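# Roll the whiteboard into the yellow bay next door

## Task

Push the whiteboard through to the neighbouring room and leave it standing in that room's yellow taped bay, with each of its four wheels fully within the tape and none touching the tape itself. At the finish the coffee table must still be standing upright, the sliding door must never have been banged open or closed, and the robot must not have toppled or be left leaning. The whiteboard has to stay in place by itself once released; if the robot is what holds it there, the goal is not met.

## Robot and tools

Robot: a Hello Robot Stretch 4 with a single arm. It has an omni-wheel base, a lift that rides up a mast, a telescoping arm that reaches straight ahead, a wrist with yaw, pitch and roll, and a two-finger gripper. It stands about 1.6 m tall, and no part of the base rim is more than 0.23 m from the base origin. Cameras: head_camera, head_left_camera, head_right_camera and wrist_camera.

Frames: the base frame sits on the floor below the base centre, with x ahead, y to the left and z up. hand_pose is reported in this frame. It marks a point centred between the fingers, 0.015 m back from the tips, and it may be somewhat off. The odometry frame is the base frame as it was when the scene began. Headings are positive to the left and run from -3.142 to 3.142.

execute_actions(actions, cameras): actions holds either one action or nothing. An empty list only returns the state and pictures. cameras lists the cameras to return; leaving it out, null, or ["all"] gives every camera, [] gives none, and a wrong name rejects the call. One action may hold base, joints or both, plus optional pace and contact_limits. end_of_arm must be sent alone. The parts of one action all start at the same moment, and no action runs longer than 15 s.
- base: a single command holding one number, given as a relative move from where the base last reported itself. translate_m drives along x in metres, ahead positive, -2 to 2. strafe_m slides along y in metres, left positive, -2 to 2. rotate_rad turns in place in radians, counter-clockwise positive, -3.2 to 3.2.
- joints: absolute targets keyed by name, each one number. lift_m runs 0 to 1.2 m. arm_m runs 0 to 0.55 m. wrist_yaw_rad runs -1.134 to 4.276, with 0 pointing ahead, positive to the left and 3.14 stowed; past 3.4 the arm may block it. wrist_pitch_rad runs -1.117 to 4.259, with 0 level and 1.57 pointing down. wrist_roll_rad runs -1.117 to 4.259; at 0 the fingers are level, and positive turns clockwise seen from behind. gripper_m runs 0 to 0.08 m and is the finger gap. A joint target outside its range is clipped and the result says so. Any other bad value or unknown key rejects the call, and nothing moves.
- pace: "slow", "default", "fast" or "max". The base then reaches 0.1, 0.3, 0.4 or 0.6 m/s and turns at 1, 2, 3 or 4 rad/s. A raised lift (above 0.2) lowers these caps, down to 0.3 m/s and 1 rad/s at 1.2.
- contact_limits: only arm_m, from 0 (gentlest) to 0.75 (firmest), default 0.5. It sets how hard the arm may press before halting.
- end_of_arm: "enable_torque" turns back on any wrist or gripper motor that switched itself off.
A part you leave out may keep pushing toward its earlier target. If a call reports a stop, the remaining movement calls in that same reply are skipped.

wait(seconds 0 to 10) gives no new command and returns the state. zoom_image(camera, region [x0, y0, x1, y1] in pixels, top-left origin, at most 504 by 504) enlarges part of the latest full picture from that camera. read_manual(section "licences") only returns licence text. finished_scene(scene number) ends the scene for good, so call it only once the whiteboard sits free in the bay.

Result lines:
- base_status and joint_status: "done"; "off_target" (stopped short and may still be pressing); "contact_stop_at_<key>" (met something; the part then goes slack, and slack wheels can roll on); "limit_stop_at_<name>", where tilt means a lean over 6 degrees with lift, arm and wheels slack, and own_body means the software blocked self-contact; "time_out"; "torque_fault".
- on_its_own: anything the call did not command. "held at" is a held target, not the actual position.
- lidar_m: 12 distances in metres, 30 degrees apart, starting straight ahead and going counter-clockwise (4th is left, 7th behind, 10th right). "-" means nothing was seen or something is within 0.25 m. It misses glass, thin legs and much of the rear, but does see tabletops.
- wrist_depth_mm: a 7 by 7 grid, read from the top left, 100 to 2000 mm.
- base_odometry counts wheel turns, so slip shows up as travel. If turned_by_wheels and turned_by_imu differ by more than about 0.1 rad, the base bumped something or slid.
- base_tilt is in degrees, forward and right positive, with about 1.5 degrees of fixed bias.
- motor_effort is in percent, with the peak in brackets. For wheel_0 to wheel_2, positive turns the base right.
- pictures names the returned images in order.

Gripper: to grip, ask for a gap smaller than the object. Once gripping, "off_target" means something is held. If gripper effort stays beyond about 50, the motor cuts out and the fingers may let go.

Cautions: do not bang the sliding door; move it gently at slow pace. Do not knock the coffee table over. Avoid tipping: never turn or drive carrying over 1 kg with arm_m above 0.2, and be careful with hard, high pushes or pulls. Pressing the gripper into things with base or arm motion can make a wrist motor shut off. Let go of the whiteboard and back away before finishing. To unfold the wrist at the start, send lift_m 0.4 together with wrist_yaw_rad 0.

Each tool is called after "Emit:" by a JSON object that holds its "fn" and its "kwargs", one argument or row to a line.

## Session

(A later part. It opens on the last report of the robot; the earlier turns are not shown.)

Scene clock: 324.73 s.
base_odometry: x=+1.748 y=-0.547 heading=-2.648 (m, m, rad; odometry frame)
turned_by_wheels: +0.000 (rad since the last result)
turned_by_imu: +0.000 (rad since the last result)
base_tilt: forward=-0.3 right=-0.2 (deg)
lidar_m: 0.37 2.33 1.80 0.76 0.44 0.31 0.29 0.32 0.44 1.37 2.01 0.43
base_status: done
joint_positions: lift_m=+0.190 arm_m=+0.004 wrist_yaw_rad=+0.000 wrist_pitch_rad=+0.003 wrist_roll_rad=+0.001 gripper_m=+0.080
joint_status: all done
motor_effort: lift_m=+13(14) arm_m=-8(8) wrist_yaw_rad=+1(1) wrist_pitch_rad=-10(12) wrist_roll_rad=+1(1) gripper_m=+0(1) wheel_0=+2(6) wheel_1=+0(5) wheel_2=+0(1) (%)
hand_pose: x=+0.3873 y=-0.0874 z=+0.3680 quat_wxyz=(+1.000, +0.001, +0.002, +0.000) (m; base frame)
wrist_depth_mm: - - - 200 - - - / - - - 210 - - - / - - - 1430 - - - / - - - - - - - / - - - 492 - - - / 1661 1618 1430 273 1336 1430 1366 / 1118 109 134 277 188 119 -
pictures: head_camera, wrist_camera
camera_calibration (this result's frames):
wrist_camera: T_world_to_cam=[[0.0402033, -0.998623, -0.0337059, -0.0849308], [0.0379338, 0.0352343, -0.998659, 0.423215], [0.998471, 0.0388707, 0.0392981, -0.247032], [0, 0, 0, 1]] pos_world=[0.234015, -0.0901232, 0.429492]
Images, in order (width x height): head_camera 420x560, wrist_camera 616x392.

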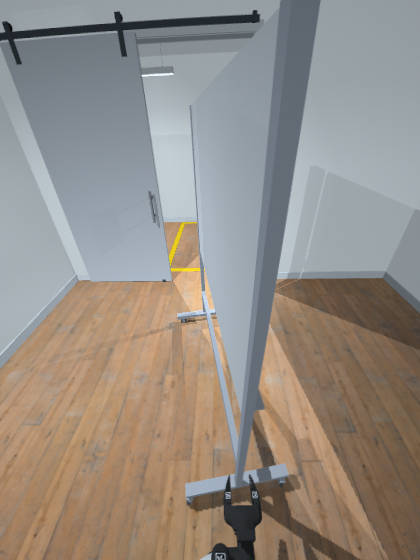

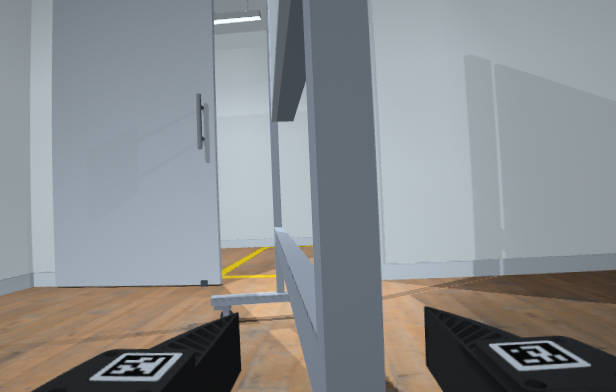

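Emit:
{"fn": "execute_actions", "kwargs": {
  "actions": [
    {"joints": {"arm_m": 0.105, "lift_m": 0.18}}
  ],
  "cameras": ["head_camera", "wrist_camera"]
}}

Scene clock: 334.60 s.
base_odometry: x=+1.748 y=-0.547 heading=-2.648 (m, m, rad; odometry frame)
turned_by_wheels: +0.000 (rad since the last result)
turned_by_imu: +0.000 (rad since the last result)
base_tilt: forward=-0.2 right=-0.3 (deg)
lidar_m: 0.41 2.30 1.82 0.78 0.40 0.33 0.31 0.32 0.45 1.35 2.00 0.47
base_status: not commanded
joint_positions: lift_m=+0.180 arm_m=+0.103 wrist_yaw_rad=+0.000 wrist_pitch_rad=+0.003 wrist_roll_rad=+0.001 gripper_m=+0.080
joint_status: all done
motor_effort: lift_m=+14(15) arm_m=+9(9) wrist_yaw_rad=+1(2) wrist_pitch_rad=-8(9) wrist_roll_rad=+1(1) gripper_m=+1(1) wheel_0=+2(2) wheel_1=+0(0) wheel_2=+0(0) (%)
hand_pose: x=+0.4870 y=-0.0874 z=+0.3580 quat_wxyz=(+1.000, +0.001, +0.001, +0.000) (m; base frame)
wrist_depth_mm: - - - 699 - - 1921 / - - - 931 - - 1921 / - - - 1336 - - 1921 / - - - 1336 - 1983 1921 / - - - 1205 - 1921 1921 / 1618 1618 1430 301 - 1397 1336 / 1098 109 134 891 - 119 -
pictures: head_camera, wrist_camera
camera_calibration (this result's frames):
wrist_camera: T_world_to_cam=[[0.040201, -0.998623, -0.0336936, -0.0892832], [0.0382453, 0.035234, -0.998647, 0.409332], [0.998459, 0.038858, 0.0396091, -0.346357], [0, 0, 0, 1]] pos_world=[0.333757, -0.090124, 0.419489]
Images, in order (width x height): head_camera 420x560, wrist_camera 616x392.

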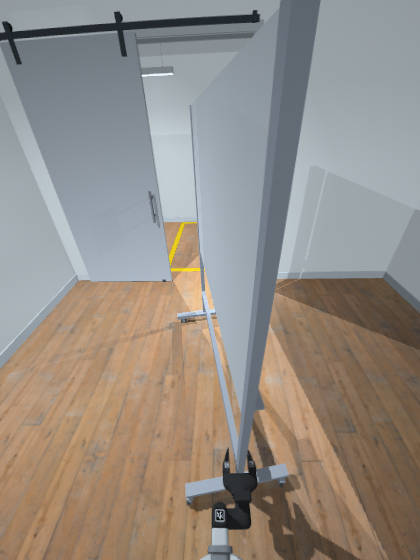

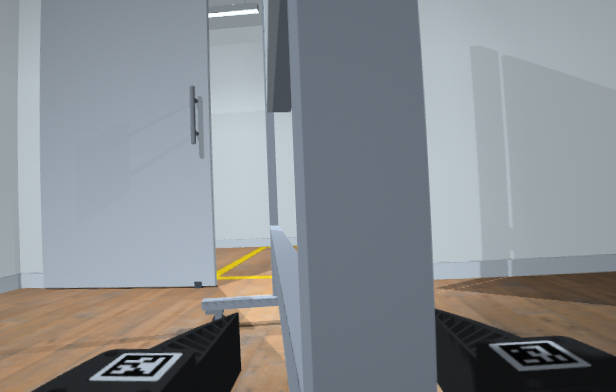

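Emit:
{"fn": "execute_actions", "kwargs": {
  "actions": [
    {"base": {"strafe_m": 0.19}, "joints": {"gripper_m": 0.048}, "pace": "slow"}
  ],
  "cameras": ["head_camera", "wrist_camera"]
}}

Scene clock: 346.63 s.
base_odometry: x=+1.838 y=-0.714 heading=-2.649 (m, m, rad; odometry frame)
turned_by_wheels: -0.001 (rad since the last result)
turned_by_imu: -0.002 (rad since the last result)
base_tilt: forward=-0.2 right=-0.3 (deg)
lidar_m: 0.41 0.41 1.61 0.58 0.43 0.30 0.30 0.32 0.46 1.25 2.22 0.40
base_status: done
joint_positions: lift_m=+0.180 arm_m=+0.104 wrist_yaw_rad=-0.004 wrist_pitch_rad=+0.003 wrist_roll_rad=+0.001 gripper_m=+0.049
joint_status: all done
motor_effort: lift_m=+14(14) arm_m=+7(9) wrist_yaw_rad=+13(21) wrist_pitch_rad=-8(8) wrist_roll_rad=+2(1) gripper_m=-6(10) wheel_0=-6(13) wheel_1=+1(4) wheel_2=-3(4) (%)
hand_pose: x=+0.4869 y=-0.0883 z=+0.3580 quat_wxyz=(+1.000, +0.001, +0.001, -0.002) (m; base frame)
wrist_depth_mm: - - - - - - 1983 / - - - - - - 1921 / - - - - - - 1921 / - - - - - - 1983 / - - - - - 1921 1921 / 1618 1618 1537 1366 - 1397 1308 / 1078 1078 114 917 - - 960
pictures: head_camera, wrist_camera
camera_calibration (this result's frames):
wrist_camera: T_world_to_cam=[[0.0360642, -0.998781, -0.0337028, -0.088153], [0.0383405, 0.0350828, -0.998649, 0.409298], [0.998614, 0.0347233, 0.039559, -0.346607], [0, 0, 0, 1]] pos_world=[0.333613, -0.0903696, 0.419486]
Images, in order (width x height): head_camera 420x560, wrist_camera 616x392.

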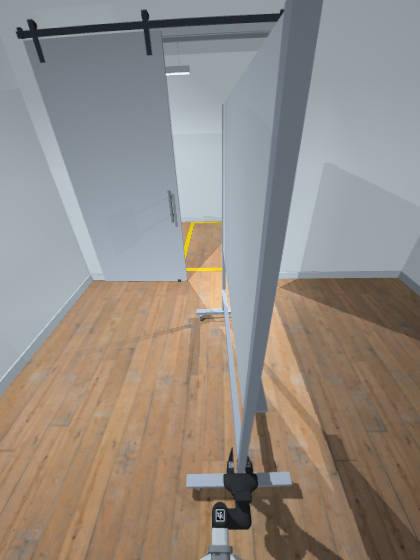

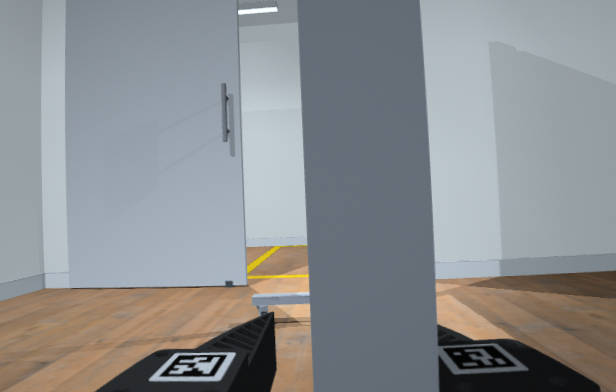

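Emit:
{"fn": "zoom_image", "kwargs": {
  "camera": "head_camera",
  "region": [160, 430, 320, 530]
}}

Emit:
{"fn": "zoom_image", "kwargs": {
  "camera": "head_camera",
  "region": [160, 210, 300, 340]
}}

Region (160, 430, 320, 530) of head_camera's 420x560 image, scaled by 3.150, with more detail than that image has; it fills the top 315 rows of this view, and the rest is white.

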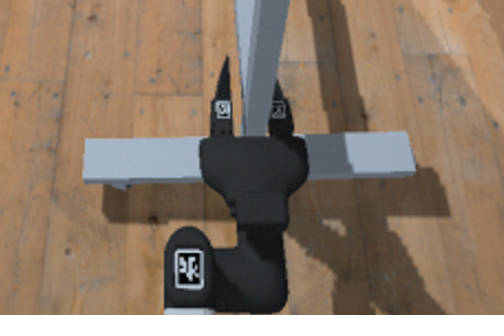

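Region (160, 210, 300, 340) of head_camera's 420x560 image, scaled by 3.600, with more detail than that image has; it fills the top 468 rows of this view, and the rest is white.

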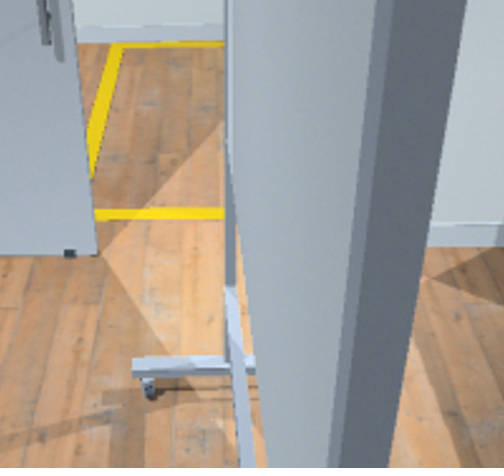

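Emit:
{"fn": "execute_actions", "kwargs": {
  "actions": [
    {"base": {"strafe_m": 0.015}, "joints": {"gripper_m": 0.015, "wrist_yaw_rad": -0.012}}
  ],
  "cameras": ["head_camera"]
}}

Scene clock: 370.13 s.
base_odometry: x=+1.845 y=-0.728 heading=-2.649 (m, m, rad; odometry frame)
turned_by_wheels: +0.000 (rad since the last result)
turned_by_imu: -0.001 (rad since the last result)
base_tilt: forward=-0.2 right=-0.3 (deg)
lidar_m: 0.40 2.20 1.57 0.57 0.46 0.31 0.27 0.31 0.45 1.22 2.25 0.42
base_status: done
joint_positions: lift_m=+0.180 arm_m=+0.104 wrist_yaw_rad=-0.012 wrist_pitch_rad=+0.003 wrist_roll_rad=+0.001 gripper_m=+0.029
joint_status: gripper_m off_target (ended at +0.029, target +0.015); the others done
on_its_own: gripper_m is held at +0.024, not at your +0.015, by its contact guard: the fingers met something
motor_effort: lift_m=+14(14) arm_m=+7(8) wrist_yaw_rad=+1(24) wrist_pitch_rad=-8(8) wrist_roll_rad=+1(2) gripper_m=-41(42) wheel_0=+3(16) wheel_1=-2(9) wheel_2=-3(3) (%)
hand_pose: x=+0.4862 y=-0.0900 z=+0.3580 quat_wxyz=(+1.000, +0.001, +0.001, -0.006) (m; base frame)
wrist_depth_mm: - - - - - - - / - - - - - - 1921 / - - - - - - 1983 / - - - - - - - / - - - - - 1983 1921 / 1618 1661 1576 - 1464 1397 1336 / 1078 1098 108 - - 976 946
pictures: head_camera
Images, in order (width x height): head_camera 420x560.

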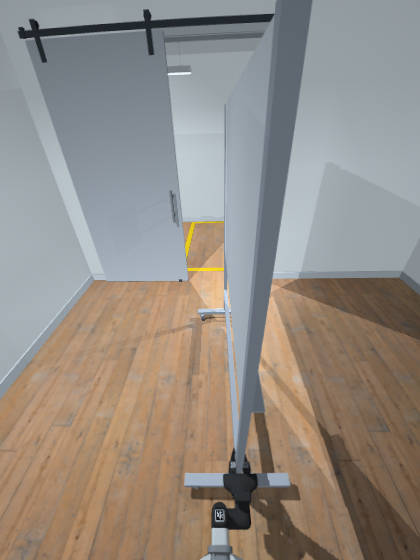

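Emit:
{"fn": "execute_actions", "kwargs": {
  "actions": [
    {"base": {"translate_m": 0.3}, "joints": {"gripper_m": 0.026}, "pace": "slow"}
  ],
  "cameras": ["head_camera", "wrist_camera"]
}}

Scene clock: 384.13 s.
base_odometry: x=+1.581 y=-0.869 heading=-2.649 (m, m, rad; odometry frame)
turned_by_wheels: +0.000 (rad since the last result)
turned_by_imu: -0.002 (rad since the last result)
base_tilt: forward=-0.2 right=-0.3 (deg)
lidar_m: 0.37 2.12 1.60 1.23 0.64 0.64 0.60 0.60 0.86 2.12 2.23 0.45
base_status: done
joint_positions: lift_m=+0.180 arm_m=+0.104 wrist_yaw_rad=-0.014 wrist_pitch_rad=+0.002 wrist_roll_rad=+0.001 gripper_m=+0.029
joint_status: gripper_m off_target (ended at +0.029, target +0.026)
motor_effort: lift_m=+14(14) arm_m=+7(7) wrist_yaw_rad=+6(18) wrist_pitch_rad=-6(9) wrist_roll_rad=+2(2) gripper_m=-24(41) wheel_0=+4(7) wheel_1=+5(7) wheel_2=-7(13) (%)
hand_pose: x=+0.4861 y=-0.0903 z=+0.3581 quat_wxyz=(+1.000, +0.001, +0.001, -0.007) (m; base frame)
wrist_depth_mm: 1808 1756 1708 - 1756 1708 1708 / 1708 1708 1756 - 1756 1661 1661 / 1708 1756 1708 - 1756 1708 1661 / 1756 1708 1708 - - 1708 1661 / 1708 1756 1661 - - 1708 1661 / 1618 1618 1576 - 1397 1366 1366 / 1060 1098 109 - - 976 946
pictures: head_camera, wrist_camera
camera_calibration (this result's frames):
wrist_camera: T_world_to_cam=[[0.0265804, -0.999085, -0.033494, -0.0856254], [0.0393072, 0.0345245, -0.998631, 0.409009], [0.998874, 0.0252274, 0.0401889, -0.346948], [0, 0, 0, 1]] pos_world=[0.332757, -0.0909153, 0.419524]
Images, in order (width x height): head_camera 420x560, wrist_camera 616x392.

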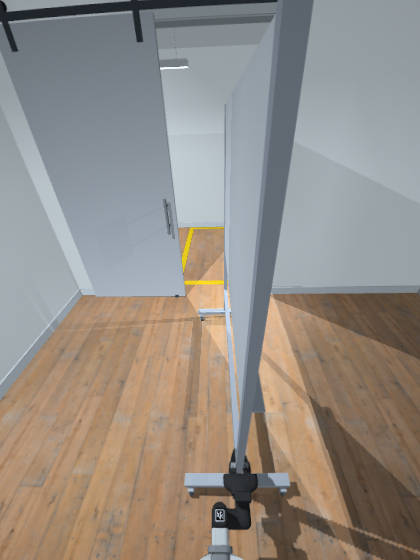

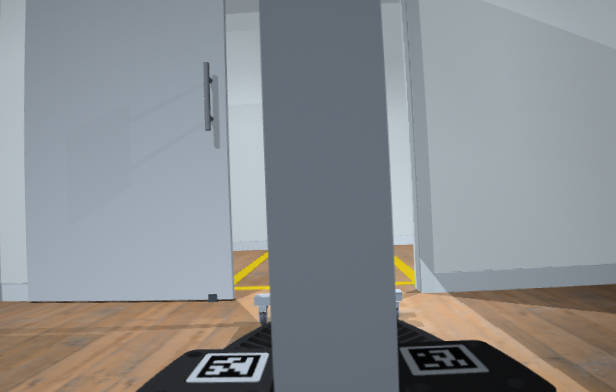

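Emit:
{"fn": "execute_actions", "kwargs": {
  "actions": [
    {"base": {"translate_m": 1.0}, "pace": "default"}
  ],
  "cameras": ["head_camera", "wrist_camera"]
}}

Scene clock: 394.80 s.
base_odometry: x=+0.701 y=-1.343 heading=-2.648 (m, m, rad; odometry frame)
turned_by_wheels: +0.000 (rad since the last result)
turned_by_imu: -0.001 (rad since the last result)
base_tilt: forward=-0.2 right=-0.3 (deg)
lidar_m: 0.38 0.44 1.49 1.51 1.61 1.44 1.60 1.69 2.23 2.15 1.52 0.45
base_status: done
joint_positions: lift_m=+0.180 arm_m=+0.104 wrist_yaw_rad=-0.005 wrist_pitch_rad=+0.002 wrist_roll_rad=+0.002 gripper_m=+0.030
joint_status: not commanded
on_its_own: wrist_yaw_rad is at rest, and its effort (-18) is outside its rest range (-13 to +13)
motor_effort: lift_m=+14(15) arm_m=+7(7) wrist_yaw_rad=-18(18) wrist_pitch_rad=-6(6) wrist_roll_rad=+0(2) gripper_m=-29(30) wheel_0=+5(7) wheel_1=+3(12) wheel_2=-2(15) (%)
hand_pose: x=+0.4868 y=-0.0886 z=+0.3581 quat_wxyz=(+1.000, +0.001, +0.001, -0.003) (m; base frame)
wrist_depth_mm: 741 - - - - - 723 / 741 - - - - - 715 / 732 - - - - - 715 / 723 - - - - - 707 / 732 - - - - - 715 / 732 1308 1576 - 1397 1366 715 / 723 854 108 - - 473 707
pictures: head_camera, wrist_camera
camera_calibration (this result's frames):
wrist_camera: T_world_to_cam=[[0.0348144, -0.99881, -0.0341523, -0.0876504], [0.0390298, 0.0355057, -0.998607, 0.409087], [0.998631, 0.0334329, 0.0402195, -0.346893], [0, 0, 0, 1]] pos_world=[0.333504, -0.0904734, 0.419475]
Images, in order (width x height): head_camera 420x560, wrist_camera 616x392.

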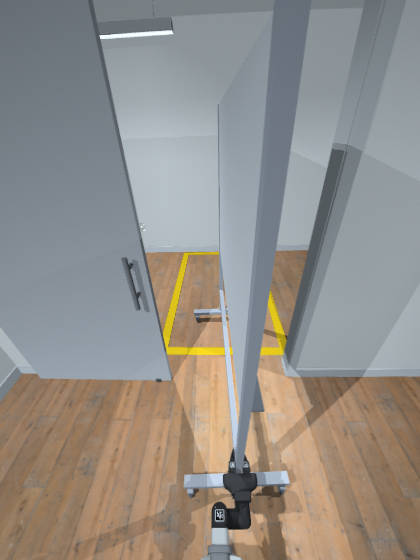

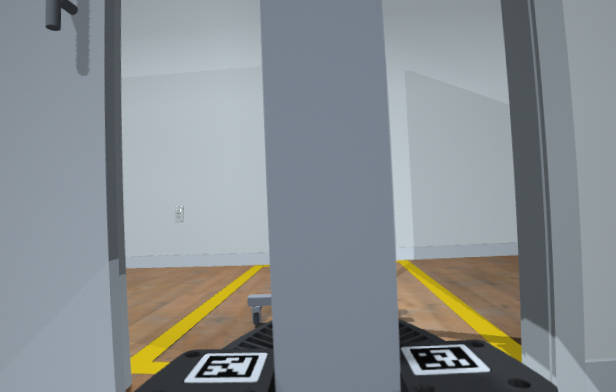

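Emit:
{"fn": "zoom_image", "kwargs": {
  "camera": "head_camera",
  "region": [140, 240, 320, 400]
}}

Region (140, 240, 320, 400) of head_camera's 420x560 image, scaled by 2.800, with more detail than that image has.

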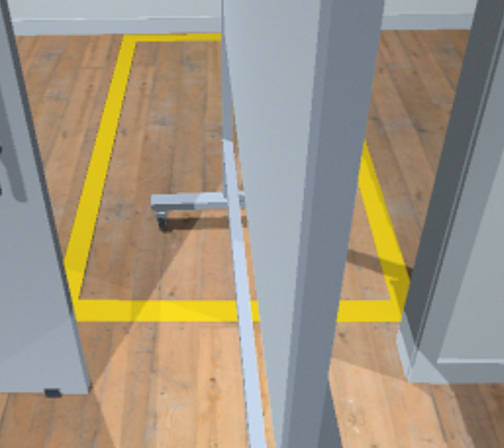

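Emit:
{"fn": "execute_actions", "kwargs": {
  "actions": [
    {"base": {"translate_m": 1.09}, "joints": {"wrist_yaw_rad": -0.022}, "pace": "default"}
  ],
  "cameras": ["head_camera", "head_left_camera", "head_right_camera", "wrist_camera"]
}}

Scene clock: 421.87 s.
base_odometry: x=-0.259 y=-1.859 heading=-2.648 (m, m, rad; odometry frame)
turned_by_wheels: +0.001 (rad since the last result)
turned_by_imu: +0.003 (rad since the last result)
base_tilt: forward=-0.2 right=-0.3 (deg)
lidar_m: 0.40 0.44 0.39 0.30 0.40 2.21 2.55 2.81 2.26 0.44 1.57 0.42
base_status: done
joint_positions: lift_m=+0.180 arm_m=+0.104 wrist_yaw_rad=-0.012 wrist_pitch_rad=+0.002 wrist_roll_rad=+0.002 gripper_m=+0.031
joint_status: all done
on_its_own: wrist_yaw_rad is at rest, and its effort (-27) is outside its rest range (-13 to +13)
motor_effort: lift_m=+14(15) arm_m=+7(7) wrist_yaw_rad=-27(28) wrist_pitch_rad=-6(7) wrist_roll_rad=-1(1) gripper_m=-37(37) wheel_0=+6(11) wheel_1=+3(9) wheel_2=+1(15) (%)
hand_pose: x=+0.4862 y=-0.0900 z=+0.3581 quat_wxyz=(+1.000, +0.001, +0.001, -0.006) (m; base frame)
wrist_depth_mm: 1756 1756 1708 - 1708 1661 1661 / 1756 1756 1708 - 1661 1618 1661 / 1756 1708 1756 - 1661 1661 1576 / 1708 1756 1708 - 1618 1618 1661 / 1756 1756 1756 - 1661 1618 1618 / 1661 1618 1537 - 1464 1366 1366 / 1060 1078 109 - - 960 946
pictures: head_camera, head_left_camera, head_right_camera, wrist_camera
camera_calibration (this result's frames):
wrist_camera: T_world_to_cam=[[0.0278812, -0.999015, -0.0345083, -0.0856179], [0.0392837, 0.0355901, -0.998594, 0.409035], [0.998839, 0.0264864, 0.0402373, -0.346958], [0, 0, 0, 1]] pos_world=[0.332874, -0.0909015, 0.419466]
Images, in order (width x height): head_camera 420x560, head_left_camera 420x672, head_right_camera 420x672, wrist_camera 616x392.

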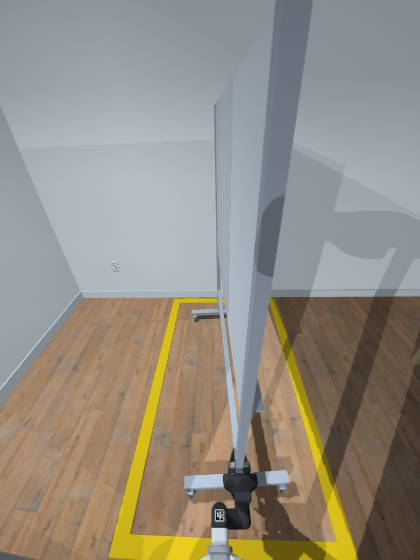

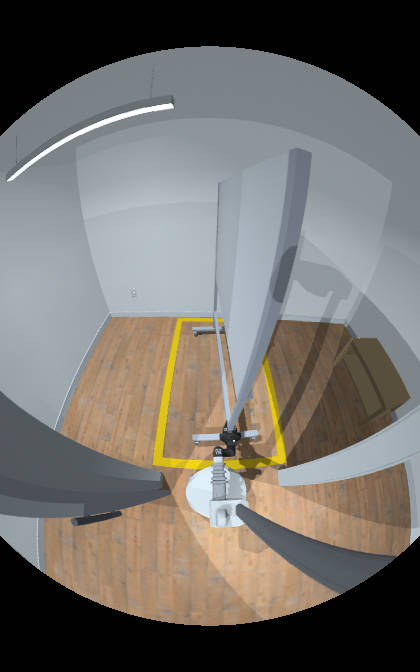

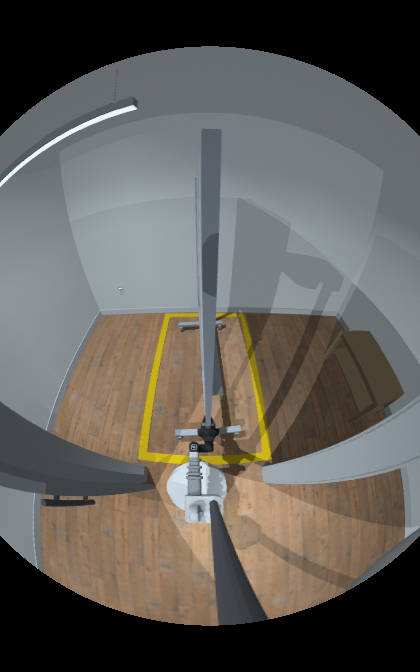

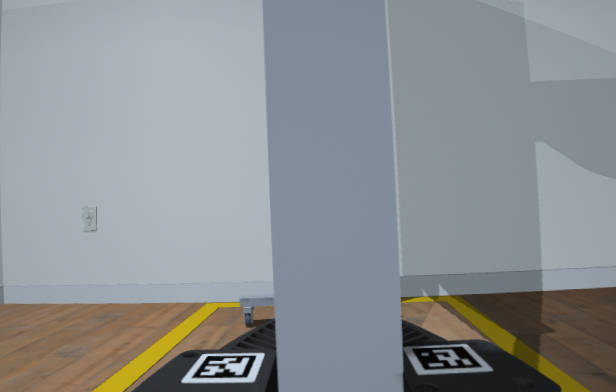

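The board is inside the bay. I'll release the grip, then withdraw the arm and verify all four wheels.

Emit:
{"fn": "execute_actions", "kwargs": {
  "actions": [
    {"joints": {"gripper_m": 0.07, "wrist_yaw_rad": 0.0}}
  ],
  "cameras": []
}}

Emit:
{"fn": "execute_actions", "kwargs": {
  "actions": [
    {"base": {"translate_m": -0.05}, "joints": {"arm_m": 0.005}, "pace": "fast"}
  ],
  "cameras": ["head_camera", "head_right_camera", "wrist_camera"]
}}

Scene clock: 426.30 s.
base_odometry: x=-0.259 y=-1.859 heading=-2.648 (m, m, rad; odometry frame)
turned_by_wheels: +0.000 (rad since the last result)
turned_by_imu: -0.001 (rad since the last result)
base_tilt: forward=-0.3 right=-0.3 (deg)
lidar_m: 0.38 0.43 0.40 0.30 0.44 2.24 2.52 2.82 2.25 0.47 1.58 0.46
base_status: not commanded
joint_positions: lift_m=+0.180 arm_m=+0.104 wrist_yaw_rad=+0.000 wrist_pitch_rad=+0.002 wrist_roll_rad=+0.002 gripper_m=+0.070
joint_status: all done
motor_effort: lift_m=+15(15) arm_m=+7(7) wrist_yaw_rad=+0(18) wrist_pitch_rad=-7(8) wrist_roll_rad=+1(0) gripper_m=+2(35) wheel_0=+3(6) wheel_1=+2(3) wheel_2=+0(1) (%)
hand_pose: x=+0.4874 y=-0.0873 z=+0.3580 quat_wxyz=(+1.000, +0.001, +0.001, +0.000) (m; base frame)
wrist_depth_mm: 1808 1756 1708 - 1618 1618 1618 / 1756 1756 1756 - 1661 1661 1576 / 1808 1756 1708 - 1618 1661 1576 / 1708 1756 1661 - 1661 1661 1576 / 1808 1756 1661 - 1618 1661 1576 / 1661 1576 1537 - 1430 1397 1336 / 1098 110 130 - 149 107 -
pictures: none
No camera images: the call's "cameras" was empty. Leave "cameras" out to get every camera's image.

Scene clock: 427.40 s.
base_odometry: x=-0.215 y=-1.835 heading=-2.648 (m, m, rad; odometry frame)
turned_by_wheels: +0.000 (rad since the last result)
turned_by_imu: +0.000 (rad since the last result)
base_tilt: forward=-0.3 right=-0.2 (deg)
lidar_m: 0.44 2.16 0.36 0.30 1.61 2.26 2.44 2.77 2.27 0.48 0.47 0.51
base_status: done
joint_positions: lift_m=+0.180 arm_m=+0.007 wrist_yaw_rad=+0.000 wrist_pitch_rad=+0.003 wrist_roll_rad=+0.002 gripper_m=+0.070
joint_status: all done
motor_effort: lift_m=+14(14) arm_m=-9(13) wrist_yaw_rad=+1(0) wrist_pitch_rad=-8(7) wrist_roll_rad=+0(1) gripper_m=+1(1) wheel_0=+0(8) wheel_1=-2(4) wheel_2=-1(14) (%)
hand_pose: x=+0.3901 y=-0.0874 z=+0.3580 quat_wxyz=(+1.000, +0.001, +0.001, +0.000) (m; base frame)
wrist_depth_mm: 1921 1921 1921 241 1808 1808 1756 / 1921 1863 1921 240 1756 1808 1708 / 1863 1863 1863 239 1808 1756 1708 / 1863 1863 1921 238 1756 1708 1808 / 1921 1863 1863 1808 1808 1756 1708 / 1661 1618 1576 1255 1430 1397 1336 / 1098 110 130 866 842 107 -
pictures: head_camera, head_right_camera, wrist_camera
camera_calibration (this result's frames):
wrist_camera: T_world_to_cam=[[0.0400768, -0.99862, -0.033951, -0.0852724], [0.0384369, 0.035494, -0.99863, 0.412968], [0.998457, 0.0387169, 0.0398063, -0.249623], [0, 0, 0, 1]] pos_world=[0.236782, -0.0901479, 0.419444]
Images, in order (width x height): head_camera 420x560, head_right_camera 420x672, wrist_camera 616x392.

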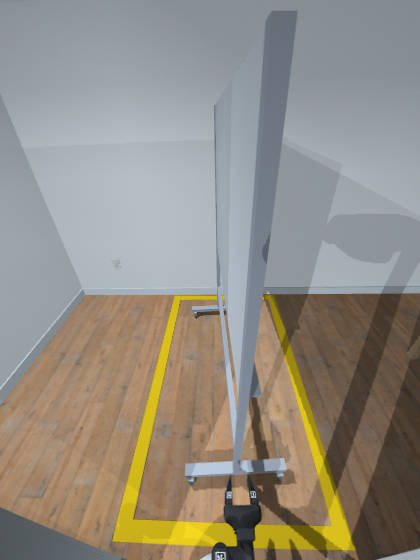

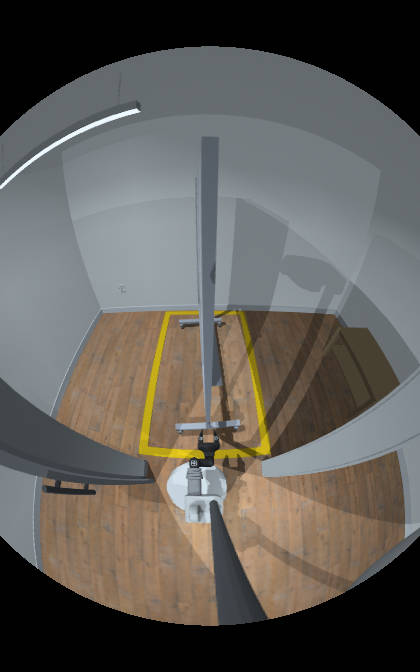

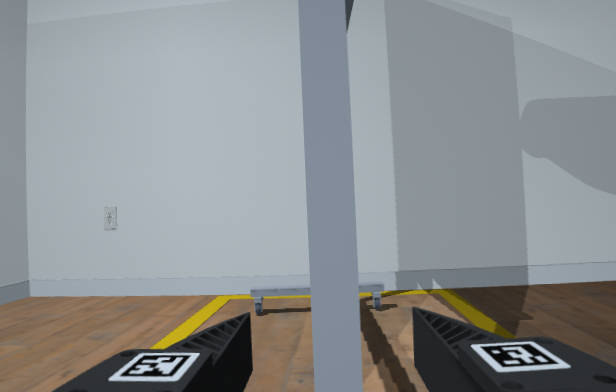

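Emit:
{"fn": "zoom_image", "kwargs": {
  "camera": "head_right_camera",
  "region": [120, 290, 420, 480]
}}

Region (120, 290, 420, 480) of head_right_camera's 420x672 image, scaled by 1.680, with more detail than that image has; it fills the top 319 rows of this view, and the rest is white.

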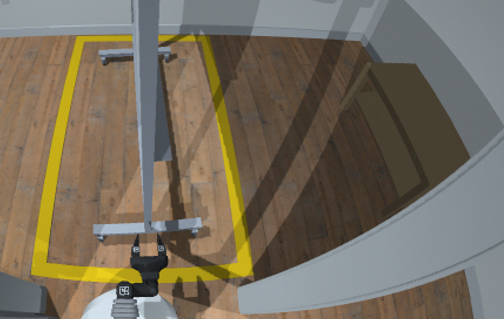

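All four wheels are well inside the tape, the gripper is clear of the board, and the coffee table is upright.

Emit:
{"fn": "finished_scene", "kwargs": {
  "scene": 1
}}

The scene is finished: the task was done.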